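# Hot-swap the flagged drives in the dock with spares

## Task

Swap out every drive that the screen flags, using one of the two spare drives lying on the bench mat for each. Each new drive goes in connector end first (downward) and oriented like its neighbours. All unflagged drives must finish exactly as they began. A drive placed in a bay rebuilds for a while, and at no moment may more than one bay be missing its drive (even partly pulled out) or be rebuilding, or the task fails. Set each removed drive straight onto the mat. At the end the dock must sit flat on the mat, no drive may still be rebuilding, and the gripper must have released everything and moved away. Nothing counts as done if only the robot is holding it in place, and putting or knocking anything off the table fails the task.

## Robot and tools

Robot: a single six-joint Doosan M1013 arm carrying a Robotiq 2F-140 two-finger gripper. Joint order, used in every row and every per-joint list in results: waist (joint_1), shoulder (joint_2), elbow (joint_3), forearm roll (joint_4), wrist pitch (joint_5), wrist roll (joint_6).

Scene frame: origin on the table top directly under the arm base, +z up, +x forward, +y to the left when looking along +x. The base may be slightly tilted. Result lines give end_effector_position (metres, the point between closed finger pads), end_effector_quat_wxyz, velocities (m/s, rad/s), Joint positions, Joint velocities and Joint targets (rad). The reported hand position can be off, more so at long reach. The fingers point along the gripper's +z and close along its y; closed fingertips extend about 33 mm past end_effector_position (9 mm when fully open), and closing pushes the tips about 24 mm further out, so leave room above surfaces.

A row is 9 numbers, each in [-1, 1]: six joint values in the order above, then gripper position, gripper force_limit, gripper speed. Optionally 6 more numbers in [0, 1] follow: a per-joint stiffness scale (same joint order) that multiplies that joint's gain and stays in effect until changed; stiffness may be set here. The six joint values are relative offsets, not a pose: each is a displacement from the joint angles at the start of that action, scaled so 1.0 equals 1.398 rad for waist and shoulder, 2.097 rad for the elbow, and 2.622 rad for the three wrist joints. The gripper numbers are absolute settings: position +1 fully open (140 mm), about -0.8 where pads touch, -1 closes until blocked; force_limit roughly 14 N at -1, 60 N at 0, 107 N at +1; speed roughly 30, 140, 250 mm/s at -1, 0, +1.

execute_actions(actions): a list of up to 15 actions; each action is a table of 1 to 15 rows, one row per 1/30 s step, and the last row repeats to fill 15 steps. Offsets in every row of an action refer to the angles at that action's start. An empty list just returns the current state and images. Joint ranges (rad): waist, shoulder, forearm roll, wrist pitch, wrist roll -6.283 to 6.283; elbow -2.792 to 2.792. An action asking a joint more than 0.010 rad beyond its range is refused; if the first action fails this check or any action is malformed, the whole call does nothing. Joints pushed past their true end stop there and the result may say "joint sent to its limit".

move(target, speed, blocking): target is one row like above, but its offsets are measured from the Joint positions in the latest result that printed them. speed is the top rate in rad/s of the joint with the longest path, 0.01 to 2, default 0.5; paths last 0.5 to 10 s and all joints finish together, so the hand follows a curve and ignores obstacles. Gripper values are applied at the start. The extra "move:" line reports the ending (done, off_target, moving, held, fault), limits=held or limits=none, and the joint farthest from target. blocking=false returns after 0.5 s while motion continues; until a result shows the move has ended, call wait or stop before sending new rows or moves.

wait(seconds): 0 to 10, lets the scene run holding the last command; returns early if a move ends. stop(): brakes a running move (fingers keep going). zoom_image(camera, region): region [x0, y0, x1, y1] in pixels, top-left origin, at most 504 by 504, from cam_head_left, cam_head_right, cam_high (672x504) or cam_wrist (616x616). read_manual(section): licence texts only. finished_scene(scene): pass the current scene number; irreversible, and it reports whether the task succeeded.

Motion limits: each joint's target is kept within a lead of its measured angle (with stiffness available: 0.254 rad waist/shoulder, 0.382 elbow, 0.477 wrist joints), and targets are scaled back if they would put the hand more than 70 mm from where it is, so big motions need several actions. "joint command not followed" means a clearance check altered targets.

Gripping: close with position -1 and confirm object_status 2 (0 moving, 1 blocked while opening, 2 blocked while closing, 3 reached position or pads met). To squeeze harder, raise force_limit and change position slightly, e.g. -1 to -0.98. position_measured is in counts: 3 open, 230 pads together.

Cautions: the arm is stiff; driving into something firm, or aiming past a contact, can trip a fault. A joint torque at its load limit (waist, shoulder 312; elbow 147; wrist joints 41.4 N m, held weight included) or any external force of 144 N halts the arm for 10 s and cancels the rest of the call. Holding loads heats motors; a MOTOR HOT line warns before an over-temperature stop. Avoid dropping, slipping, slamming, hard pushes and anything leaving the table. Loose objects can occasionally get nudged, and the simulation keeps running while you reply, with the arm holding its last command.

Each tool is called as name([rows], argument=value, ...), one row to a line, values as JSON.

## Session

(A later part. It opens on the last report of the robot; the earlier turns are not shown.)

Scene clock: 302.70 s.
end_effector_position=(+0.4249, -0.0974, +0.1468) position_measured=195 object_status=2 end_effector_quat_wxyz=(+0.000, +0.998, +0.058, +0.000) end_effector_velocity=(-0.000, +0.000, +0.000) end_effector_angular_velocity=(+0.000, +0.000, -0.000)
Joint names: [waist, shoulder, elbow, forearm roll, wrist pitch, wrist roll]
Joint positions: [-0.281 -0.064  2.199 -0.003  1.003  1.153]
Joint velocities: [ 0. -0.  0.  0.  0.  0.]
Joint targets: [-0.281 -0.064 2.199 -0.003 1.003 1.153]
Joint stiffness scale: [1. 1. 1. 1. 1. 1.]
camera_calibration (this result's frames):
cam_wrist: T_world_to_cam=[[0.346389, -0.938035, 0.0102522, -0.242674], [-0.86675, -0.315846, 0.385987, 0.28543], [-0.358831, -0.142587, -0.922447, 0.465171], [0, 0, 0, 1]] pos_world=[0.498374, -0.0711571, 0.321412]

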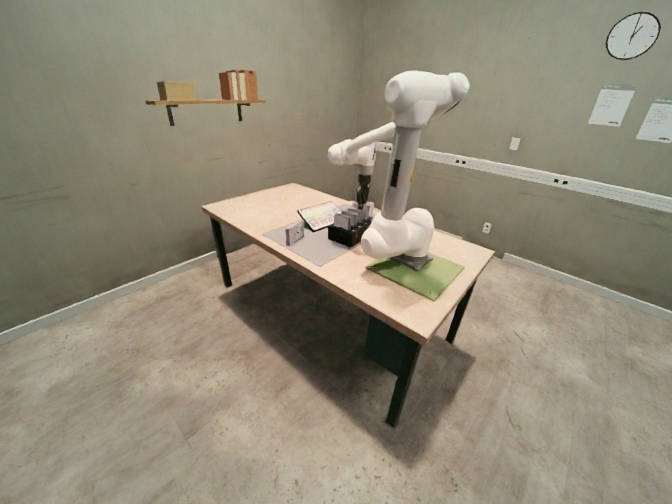

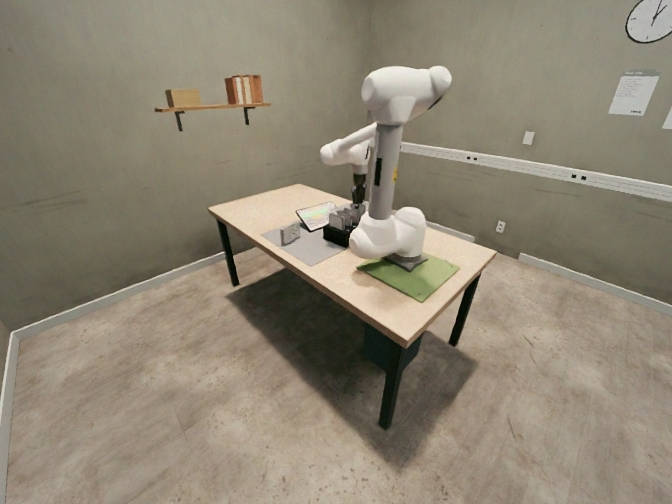

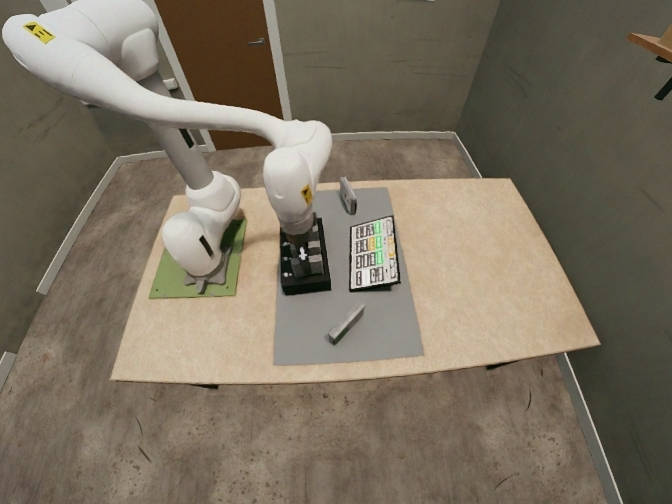

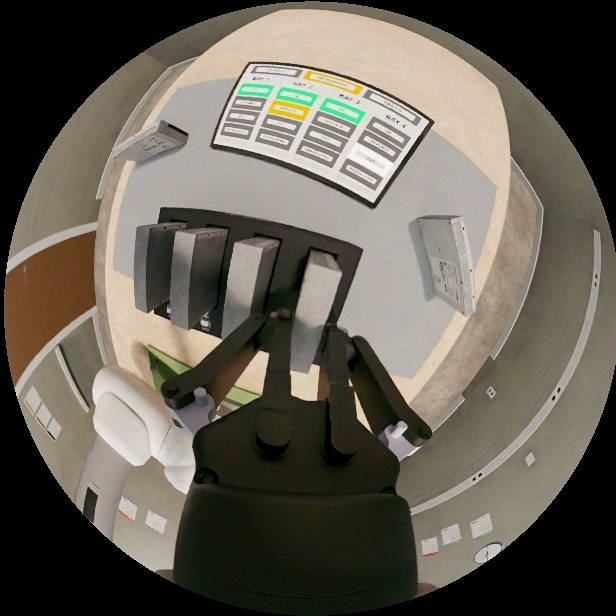

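move(target=[0, -0.0327, -0.0316, 0, 0.0441, 0, -1, 0.3, -0.3], speed=0.15)

Scene clock: 312.20 s.
end_effector_position=(+0.4254, -0.0979, +0.1959) position_measured=195 object_status=2 end_effector_quat_wxyz=(-0.001, +0.998, +0.058, -0.003) end_effector_velocity=(-0.000, +0.000, +0.000) end_effector_angular_velocity=(+0.001, +0.001, +0.000)
Joint names: [waist, shoulder, elbow, forearm roll, wrist pitch, wrist roll]
Joint positions: [-0.281 -0.105  2.135 -0.003  1.115  1.153]
Joint velocities: [ 0.    -0.    -0.     0.     0.002 -0.   ]
Joint targets: [-0.281 -0.109 2.132 -0.003 1.118 1.153]
Joint stiffness scale: [1. 1. 1. 1. 1. 1.]
move: done; limits=none; farthest joint: the shoulder, 0.004 radians from its target (0.046 radians at the start)
camera_calibration (this result's frames):
cam_wrist: T_world_to_cam=[[0.346401, -0.938066, 0.00624356, -0.243029], [-0.864015, -0.31645, 0.391584, 0.264495], [-0.365355, -0.14104, -0.920121, 0.513071], [0, 0, 0, 1]] pos_world=[0.500166, -0.0719148, 0.370033]

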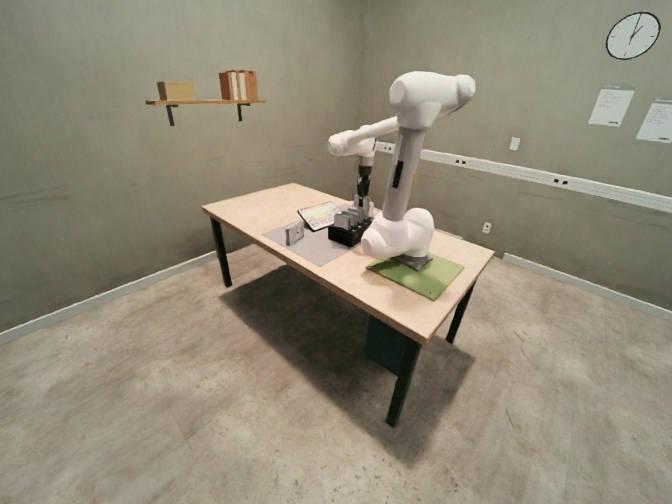

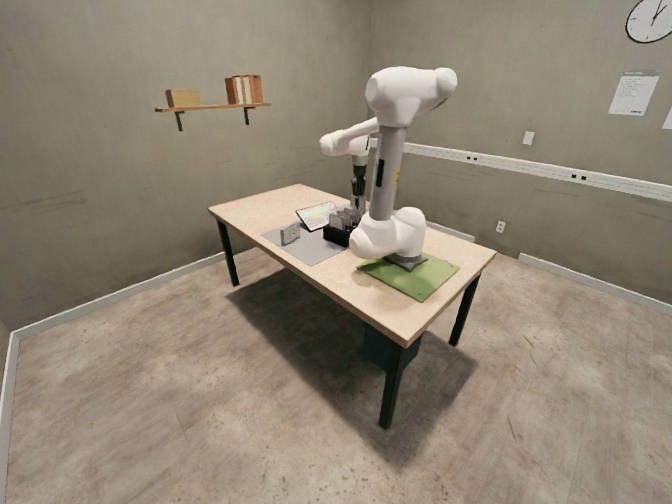

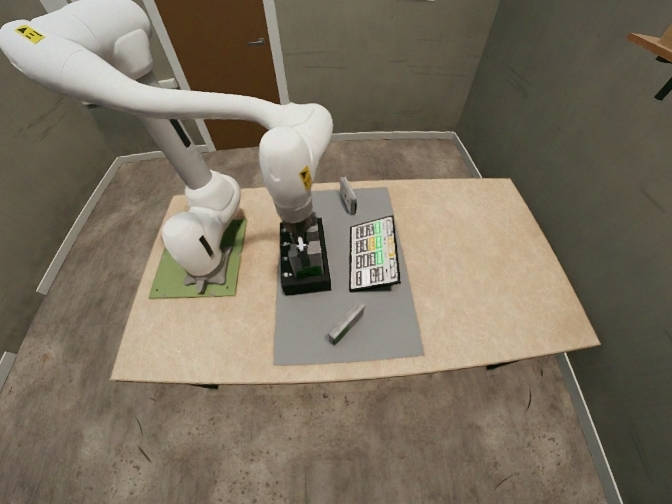

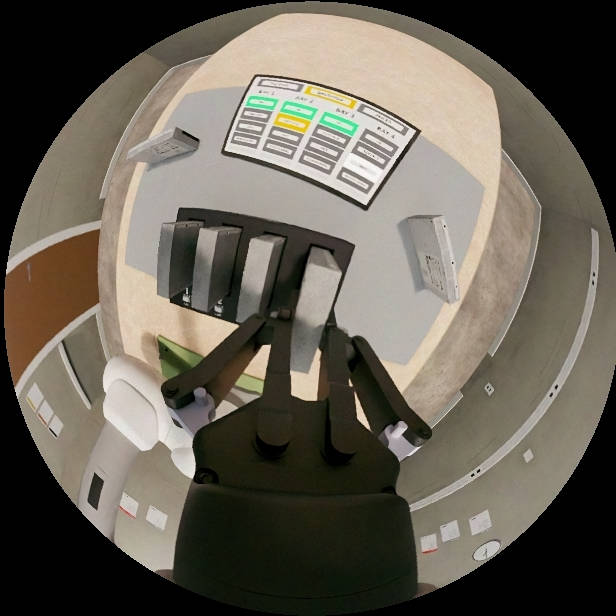

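move(target=[0, -0.0248, -0.0262, 0, 0.0329, 0, -1, 0.3, -0.3], speed=0.2)

Scene clock: 336.10 s.
end_effector_position=(+0.4250, -0.0979, +0.2359) position_measured=195 object_status=2 end_effector_quat_wxyz=(-0.001, +0.998, +0.058, -0.003) end_effector_velocity=(-0.000, +0.000, +0.001) end_effector_angular_velocity=(+0.000, +0.001, +0.000)
Joint names: [waist, shoulder, elbow, forearm roll, wrist pitch, wrist roll]
Joint positions: [-0.281 -0.136  2.083 -0.003  1.199  1.153]
Joint velocities: [-0.    -0.    -0.001  0.     0.002 -0.   ]
Joint targets: [-0.281 -0.140 2.080 -0.003 1.201 1.153]
Joint stiffness scale: [1. 1. 1. 1. 1. 1.]
move: done; limits=none; farthest joint: the shoulder, 0.003 radians from its target (0.034 radians at the start)
camera_calibration (this result's frames):
cam_wrist: T_world_to_cam=[[0.346199, -0.938143, 0.00578588, -0.242937], [-0.863736, -0.316321, 0.392303, 0.248173], [-0.366206, -0.140812, -0.919818, 0.55006], [0, 0, 0, 1]] pos_world=[0.499895, -0.0719525, 0.410002]

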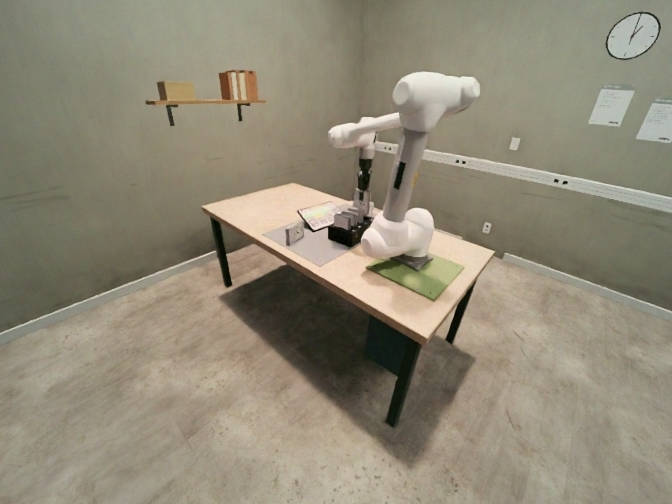

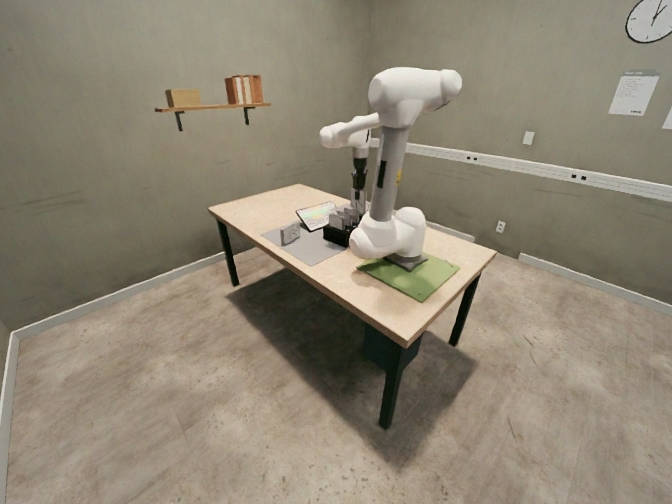

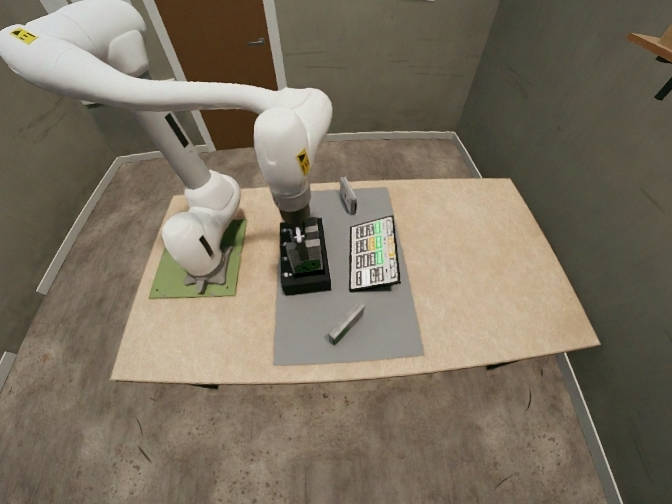

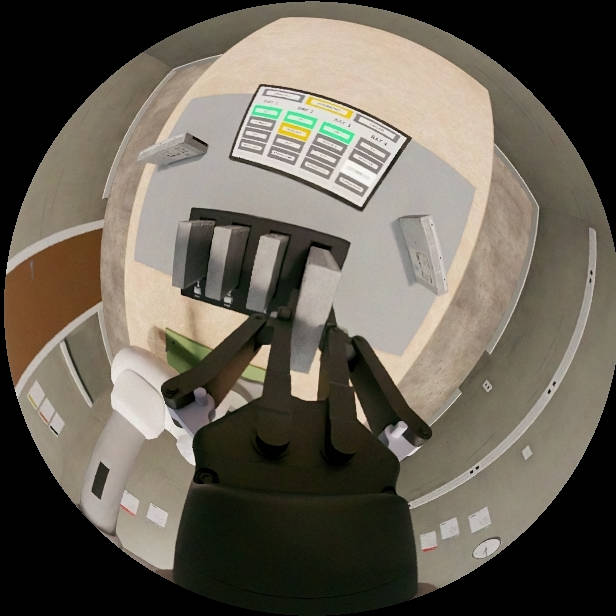

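move(target=[-0.2482, 0.0205, -0.0237, 0, 0.0064, -0.0886, -1, 0.3, -0.3], speed=0.5)

Scene clock: 344.73 s.
end_effector_position=(+0.3853, -0.2484, +0.2488) position_measured=195 object_status=2 end_effector_quat_wxyz=(+0.001, +1.000, -0.002, -0.001) end_effector_velocity=(-0.001, -0.000, -0.000) end_effector_angular_velocity=(+0.001, +0.001, +0.000)
Joint names: [waist, shoulder, elbow, forearm roll, wrist pitch, wrist roll]
Joint positions: [-0.624 -0.111  2.037 -0.003  1.213  0.93 ]
Joint velocities: [-0.002 -0.     0.001  0.     0.001 -0.002]
Joint targets: [-0.628 -0.108 2.034 -0.003 1.216 0.921]
Joint stiffness scale: [1. 1. 1. 1. 1. 1.]
move: done; limits=none; farthest joint: the wrist roll, 0.009 radians from its target (0.232 radians at the start)
camera_calibration (this result's frames):
cam_wrist: T_world_to_cam=[[0.231802, -0.972707, 0.0104551, -0.336101], [-0.897414, -0.209687, 0.388175, 0.201676], [-0.375388, -0.0993625, -0.921526, 0.540495], [0, 0, 0, 1]] pos_world=[0.461792, -0.230934, 0.423309]

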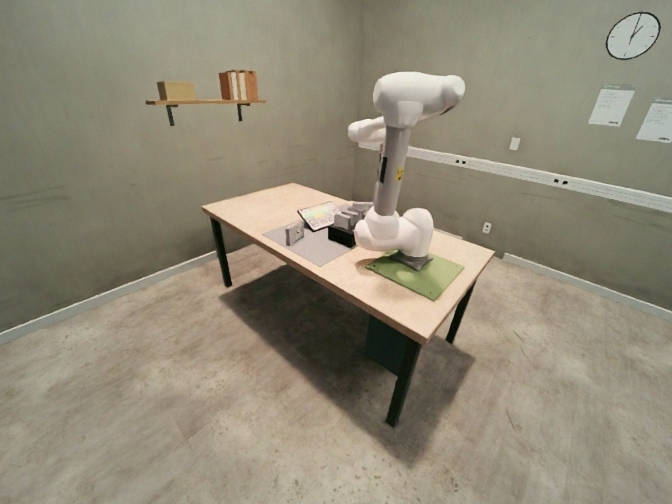

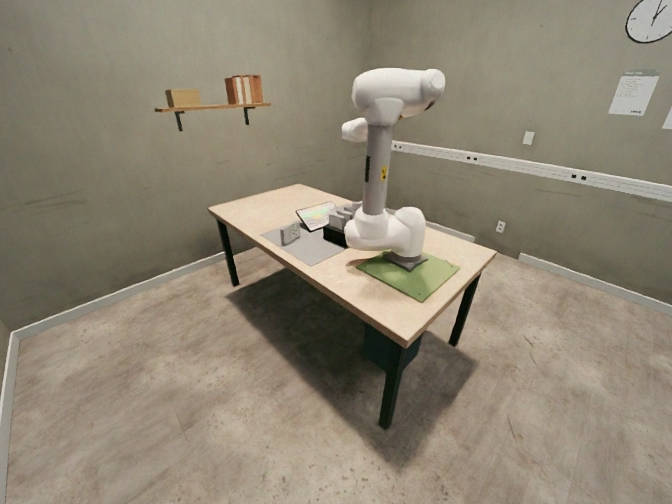

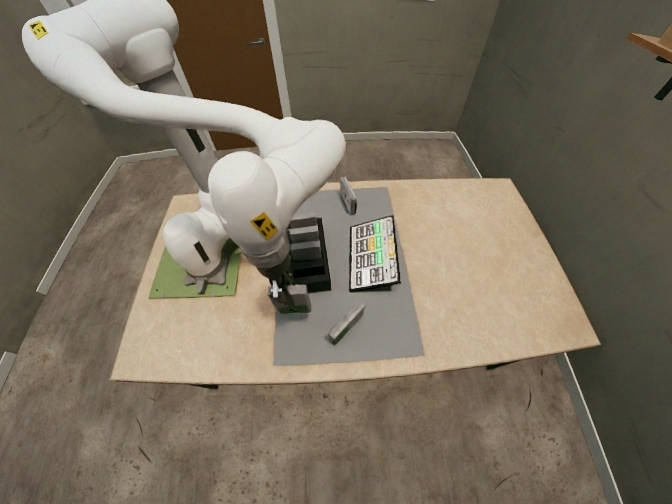

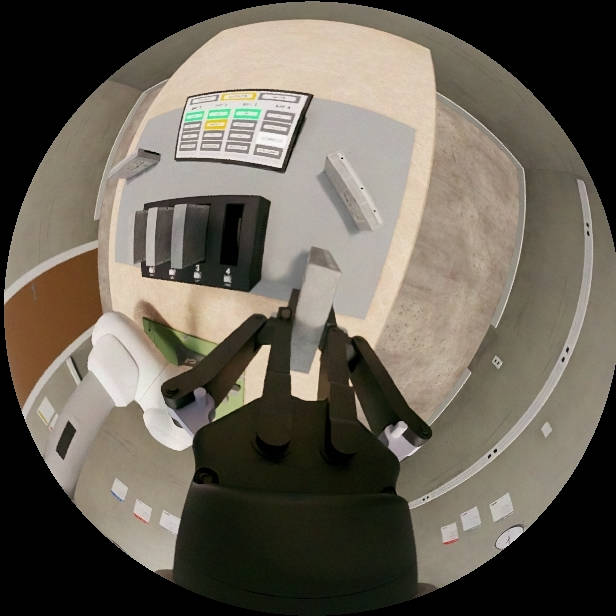

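move(target=[0, 0.069, 0.0628, 0, -0.086, 0, -1, 0.3, -0.3], speed=0.3)

Scene clock: 353.37 s.
end_effector_position=(+0.3870, -0.2495, +0.1422) position_measured=195 object_status=2 end_effector_quat_wxyz=(+0.001, +1.000, -0.001, +0.000) end_effector_velocity=(+0.000, -0.000, -0.000) end_effector_angular_velocity=(-0.001, -0.001, -0.000)
Joint names: [waist, shoulder, elbow, forearm roll, wrist pitch, wrist roll]
Joint positions: [-0.624 -0.019  2.165 -0.003  0.99   0.929]
Joint velocities: [ 0.    -0.     0.001 -0.    -0.001  0.   ]
Joint targets: [-0.624 -0.015 2.168 -0.003 0.988 0.930]
Joint stiffness scale: [1. 1. 1. 1. 1. 1.]
move: done; limits=none; farthest joint: the shoulder, 0.004 radians from its target (0.097 radians at the start)
camera_calibration (this result's frames):
cam_wrist: T_world_to_cam=[[0.232431, -0.972546, 0.0114382, -0.336835], [-0.897817, -0.210019, 0.387062, 0.244653], [-0.374033, -0.100234, -0.921983, 0.442043], [0, 0, 0, 1]] pos_world=[0.463283, -0.231897, 0.316713]

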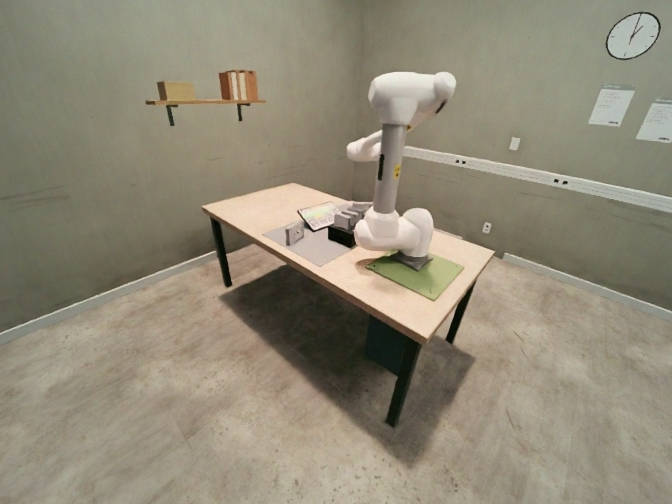

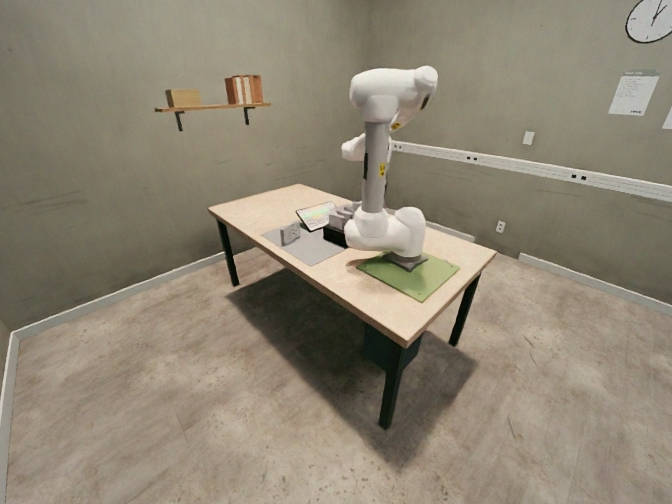

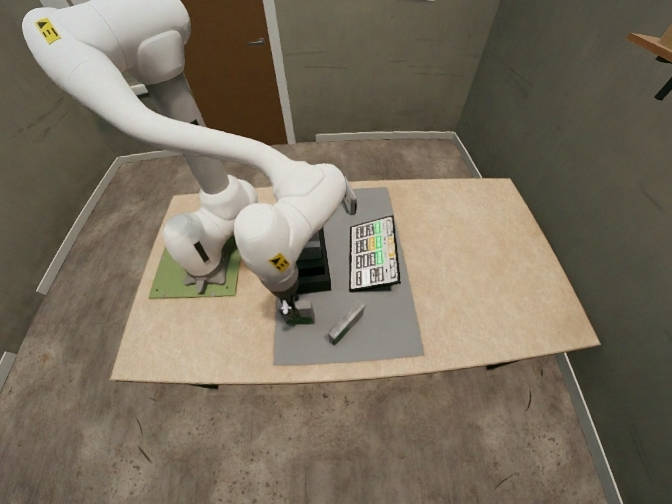

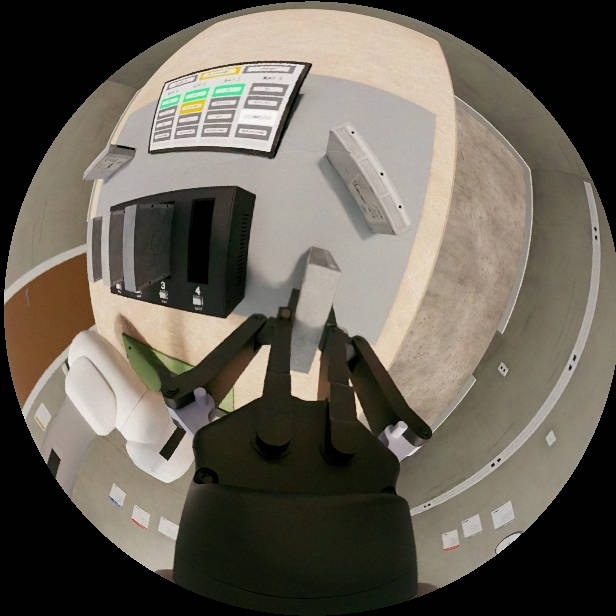

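move(target=[0, 0.0236, 0.0142, 0, -0.0218, 0, -1, 0.3, -0.3, 1, 0.4, 0.4, 1, 0.4, 1], speed=0.06)

Scene clock: 362.27 s.
end_effector_position=(+0.3888, -0.2508, +0.1229) position_measured=195 object_status=2 end_effector_quat_wxyz=(+0.003, +1.000, -0.001, +0.003) end_effector_velocity=(-0.000, +0.000, +0.000) end_effector_angular_velocity=(-0.000, -0.000, +0.000)
Joint names: [waist, shoulder, elbow, forearm roll, wrist pitch, wrist roll]
Joint positions: [-0.624  0.003  2.186 -0.003  0.942  0.929]
Joint velocities: [-0.    -0.001 -0.    -0.     0.    -0.   ]
Joint targets: [-0.624 0.014 2.195 -0.003 0.933 0.929]
Joint stiffness scale: [1.  0.4 0.4 1.  0.4 1. ]
move: off_target; limits=none; farthest joint: the shoulder, 0.011 radians from its target (0.033 radians at the start)
camera_calibration (this result's frames):
cam_wrist: T_world_to_cam=[[0.232472, -0.97247, 0.0161076, -0.338838], [-0.899697, -0.208725, 0.383378, 0.254951], [-0.369462, -0.103617, -0.923451, 0.422347], [0, 0, 0, 1]] pos_world=[0.46419, -0.232532, 0.297732]

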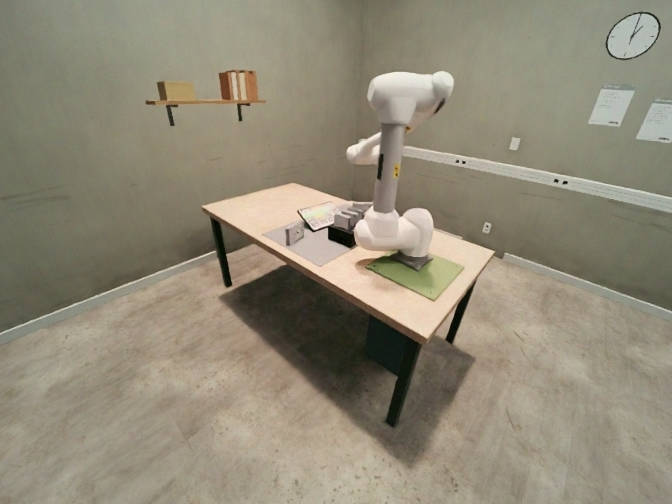

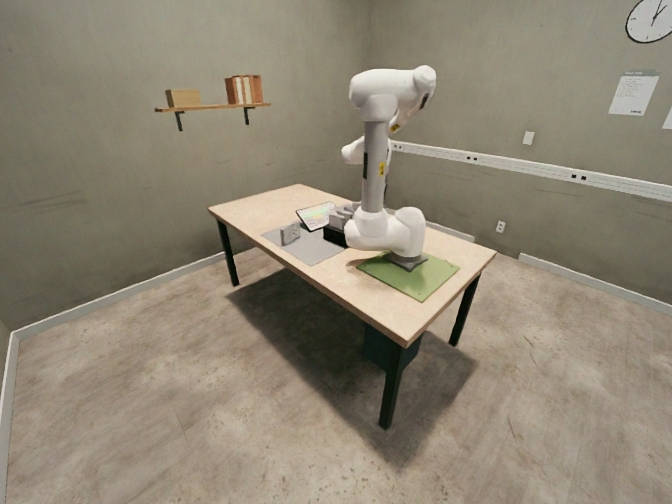

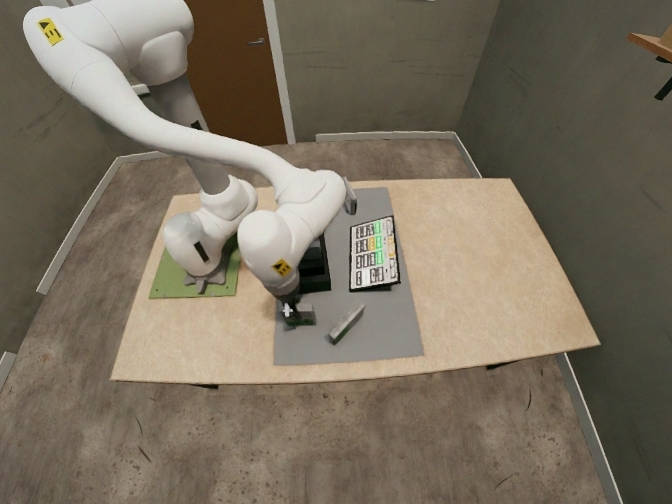

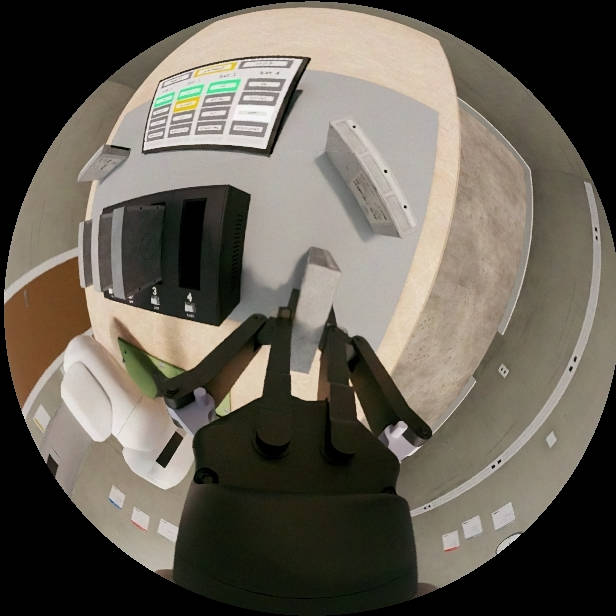

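move(target=[0, 0.0079, 0.0043, 0, -0.0034, 0, -1, 0.3, -0.3, 1, 1, 1, 1, 1, 1], speed=0.04)

Scene clock: 367.97 s.
end_effector_position=(+0.3889, -0.2509, +0.1225) position_measured=195 object_status=2 end_effector_quat_wxyz=(+0.003, +1.000, -0.001, +0.002) end_effector_velocity=(-0.000, +0.000, -0.000) end_effector_angular_velocity=(+0.001, +0.001, +0.000)
Joint names: [waist, shoulder, elbow, forearm roll, wrist pitch, wrist roll]
Joint positions: [-0.624  0.004  2.185 -0.003  0.942  0.929]
Joint velocities: [-0.     0.001  0.001  0.     0.    -0.   ]
Joint targets: [-0.624 0.014 2.195 -0.003 0.933 0.929]
Joint stiffness scale: [1. 1. 1. 1. 1. 1.]
move: done; limits=none; farthest joint: the shoulder, 0.010 radians from its target (0.011 radians at the start)
camera_calibration (this result's frames):
cam_wrist: T_world_to_cam=[[0.232482, -0.972477, 0.0155301, -0.338886], [-0.899467, -0.208899, 0.383822, 0.255006], [-0.370014, -0.103201, -0.923276, 0.42232], [0, 0, 0, 1]] pos_world=[0.464419, -0.232704, 0.297304]

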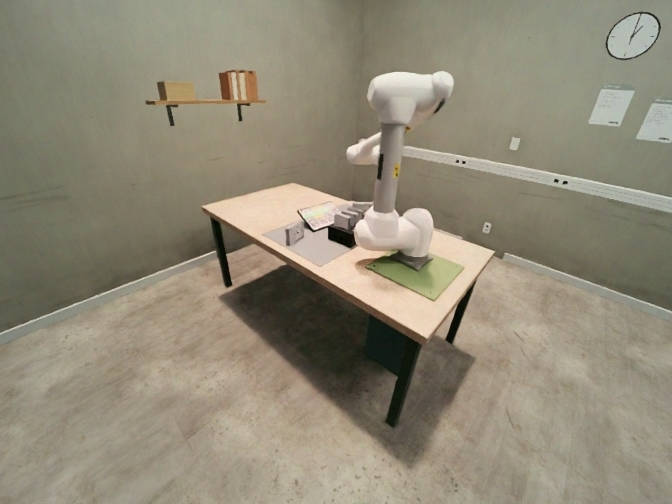

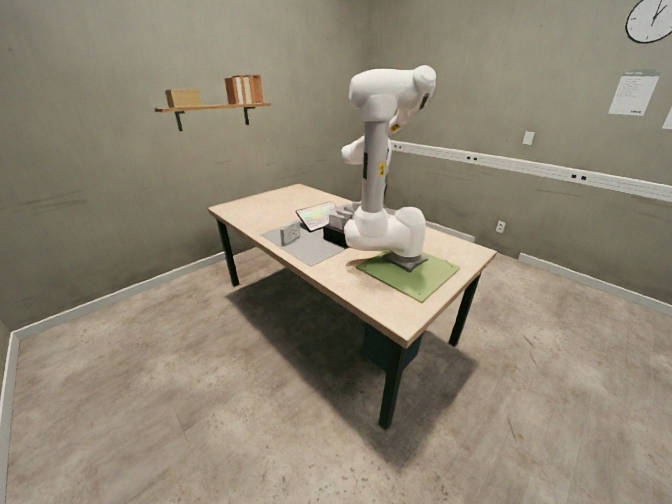

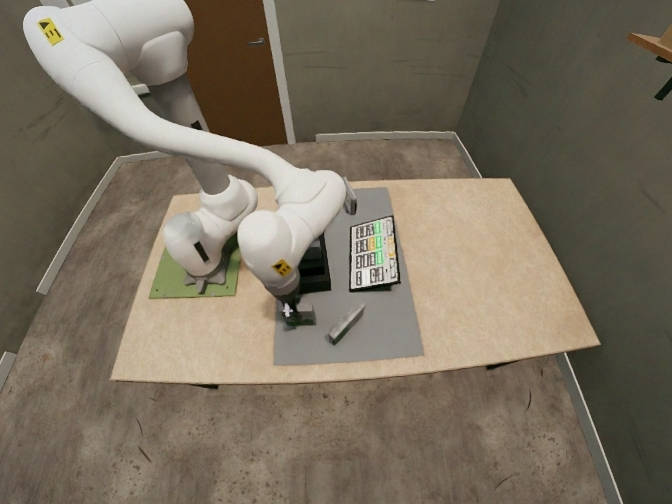

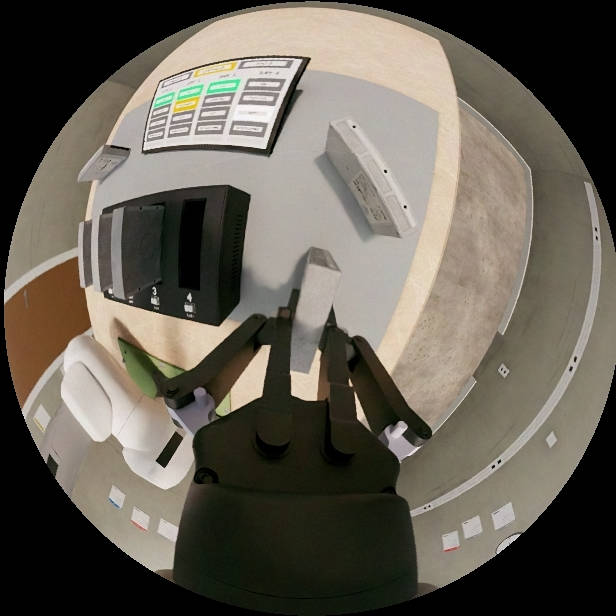

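Contact confirmed. Release and rise.

execute_actions([
  [[0,0,0,0,0,0,0.2,0.3,0]],
])

move(target=[0, -0.0797, -0.0723, 0, 0.1044, 0, 0.2, 0.3, 0], speed=0.5)

Scene clock: 373.50 s.
end_effector_position=(+0.3892, -0.2510, +0.1229) position_measured=104 object_status=0 end_effector_quat_wxyz=(+0.003, +1.000, -0.001, +0.002) end_effector_velocity=(+0.001, -0.001, +0.001) end_effector_angular_velocity=(-0.001, -0.001, +0.000)
Joint names: [waist, shoulder, elbow, forearm roll, wrist pitch, wrist roll]
Joint positions: [-0.624  0.004  2.185 -0.003  0.943  0.929]
Joint velocities: [-0.    -0.    -0.001 -0.    -0.    -0.   ]
Joint targets: [-0.624 0.004 2.185 -0.003 0.942 0.929]
Joint stiffness scale: [1. 1. 1. 1. 1. 1.]
camera_calibration (this result's frames):
cam_wrist: T_world_to_cam=[[0.232476, -0.972474, 0.0157909, -0.339156], [-0.899571, -0.208819, 0.383623, 0.255099], [-0.369766, -0.103388, -0.923355, 0.422671], [0, 0, 0, 1]] pos_world=[0.464615, -0.232852, 0.297769]

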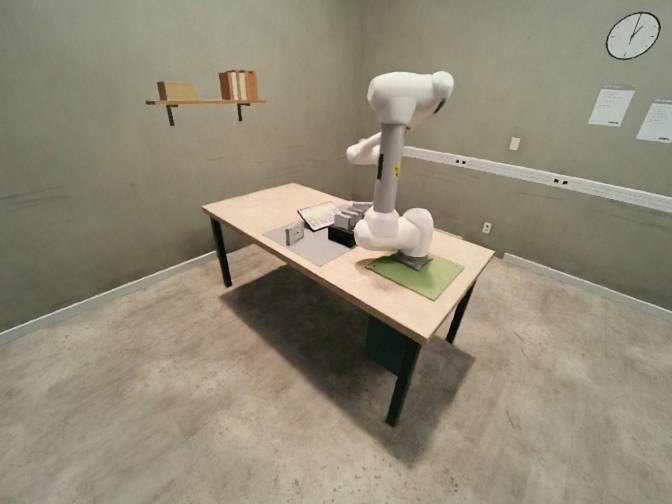

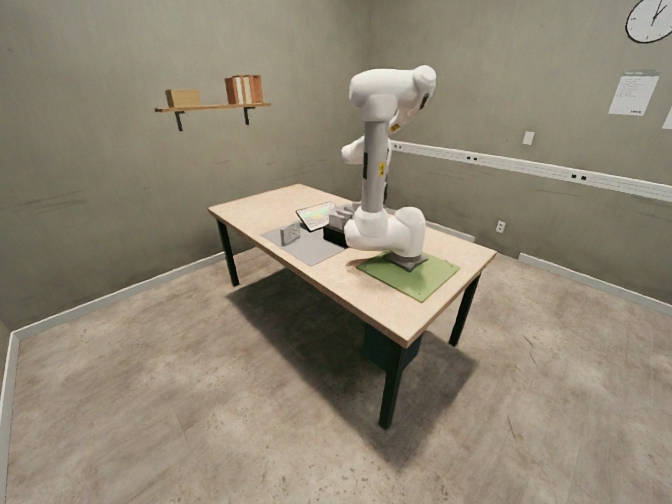

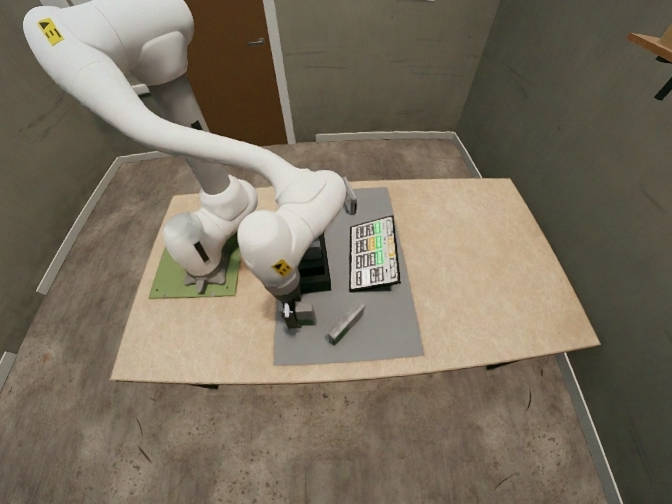

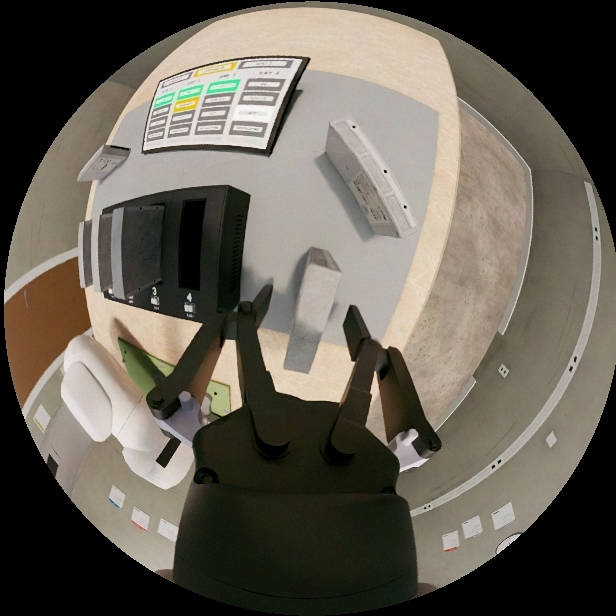

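Scene clock: 374.67 s.
end_effector_position=(+0.3858, -0.2489, +0.2457) position_measured=104 object_status=3 end_effector_quat_wxyz=(-0.002, +1.000, -0.001, -0.004) end_effector_velocity=(-0.000, +0.000, -0.000) end_effector_angular_velocity=(+0.002, +0.003, +0.000)
Joint names: [waist, shoulder, elbow, forearm roll, wrist pitch, wrist roll]
Joint positions: [-0.624 -0.104  2.036 -0.003  1.214  0.929]
Joint velocities: [ 0.     0.002 -0.001  0.     0.003 -0.   ]
Joint targets: [-0.624 -0.108 2.033 -0.003 1.217 0.929]
Joint stiffness scale: [1. 1. 1. 1. 1. 1.]
move: done; limits=none; farthest joint: the shoulder, 0.004 radians from its target (0.111 radians at the start)
camera_calibration (this result's frames):
cam_wrist: T_world_to_cam=[[0.231921, -0.972724, 0.0045818, -0.335287], [-0.89502, -0.211545, 0.392668, 0.200797], [-0.380988, -0.0951687, -0.919669, 0.540519], [0, 0, 0, 1]] pos_world=[0.463409, -0.232223, 0.419788]

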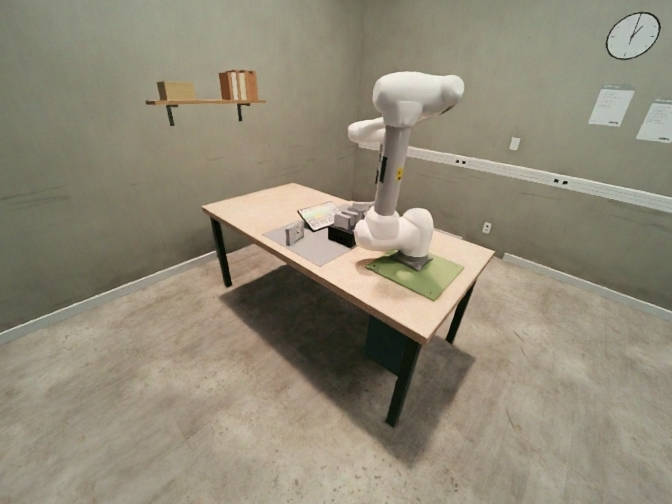

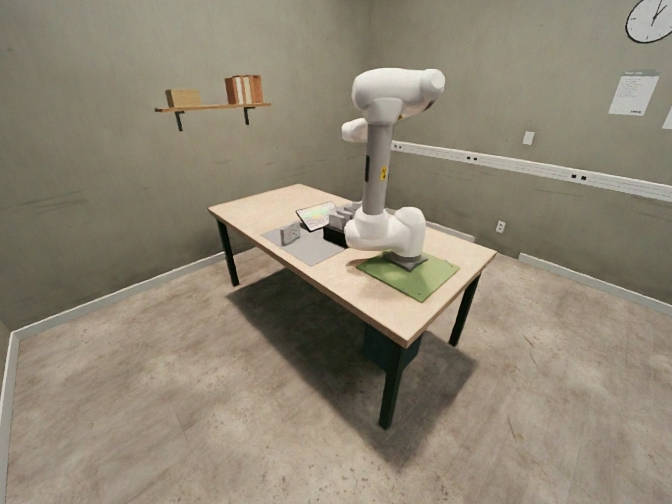

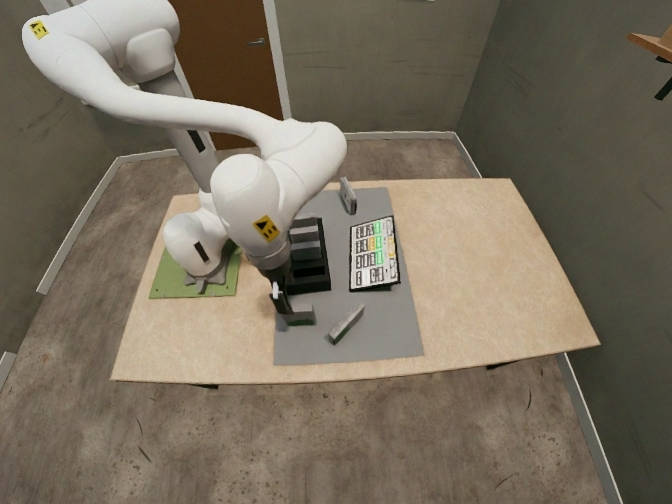

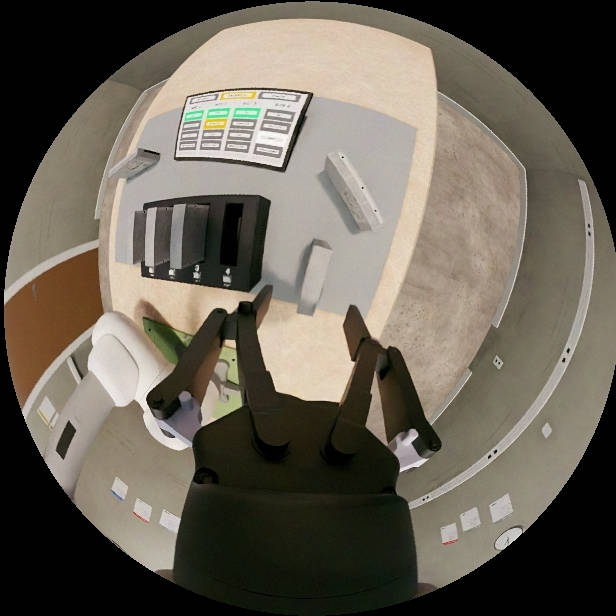

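move(target=[0.3822, 0.5015, -0.1848, -0.2759, 0.1845, -1.0, 0.2, 0.3, 0], speed=1.5)

Scene clock: 397.23 s.
end_effector_position=(+0.5721, -0.2516, +0.1564) position_measured=104 object_status=3 end_effector_quat_wxyz=(-0.401, -0.096, +0.862, -0.296) end_effector_velocity=(+0.000, -0.000, +0.001) end_effector_angular_velocity=(+0.000, +0.000, +0.001)
Joint names: [waist, shoulder, elbow, forearm roll, wrist pitch, wrist roll]
Joint positions: [-0.093  0.594  1.651 -0.723  1.695 -1.683]
Joint velocities: [ 0.    -0.001 -0.    -0.001  0.001 -0.002]
Joint targets: [-0.090 0.597 1.648 -0.726 1.698 -1.692]
Joint stiffness scale: [1. 1. 1. 1. 1. 1.]
move: done; limits=none; farthest joint: the wrist roll, 0.009 radians from its target (2.622 radians at the start)
camera_calibration (this result's frames):
cam_wrist: T_world_to_cam=[[-0.53991, 0.806626, -0.240522, 0.546826], [0.752171, 0.334093, -0.567998, -0.252856], [-0.377805, -0.487581, -0.787101, 0.40781], [0, 0, 0, 1]] pos_world=[0.6395, -0.157766, 0.308889]

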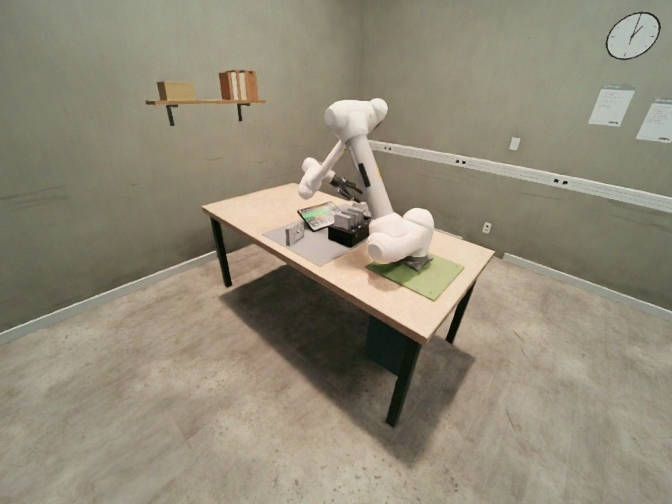

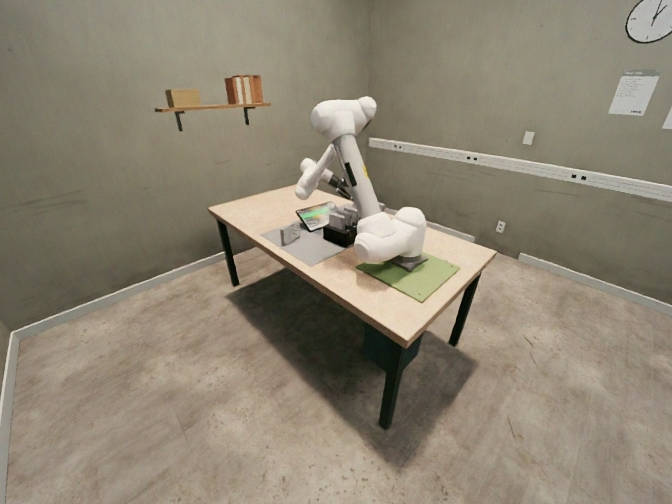

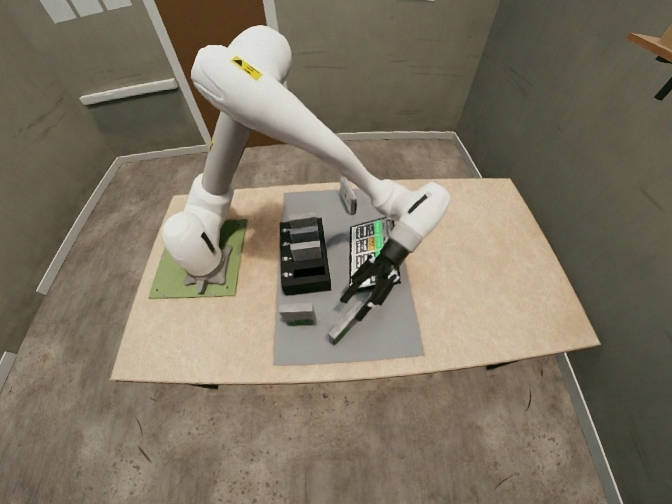

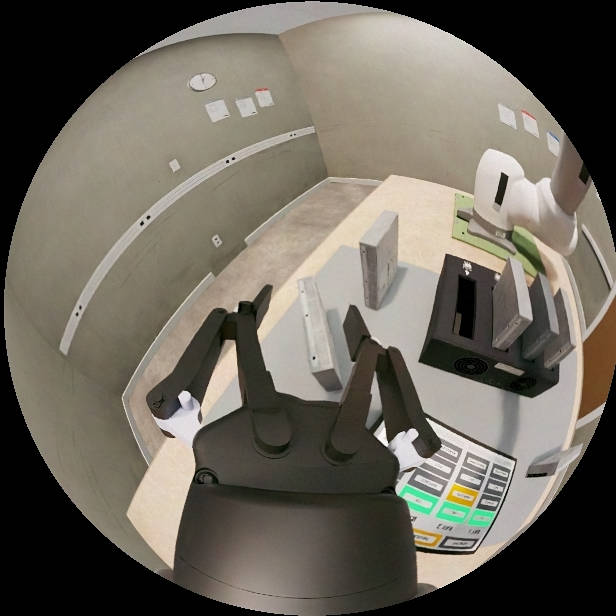

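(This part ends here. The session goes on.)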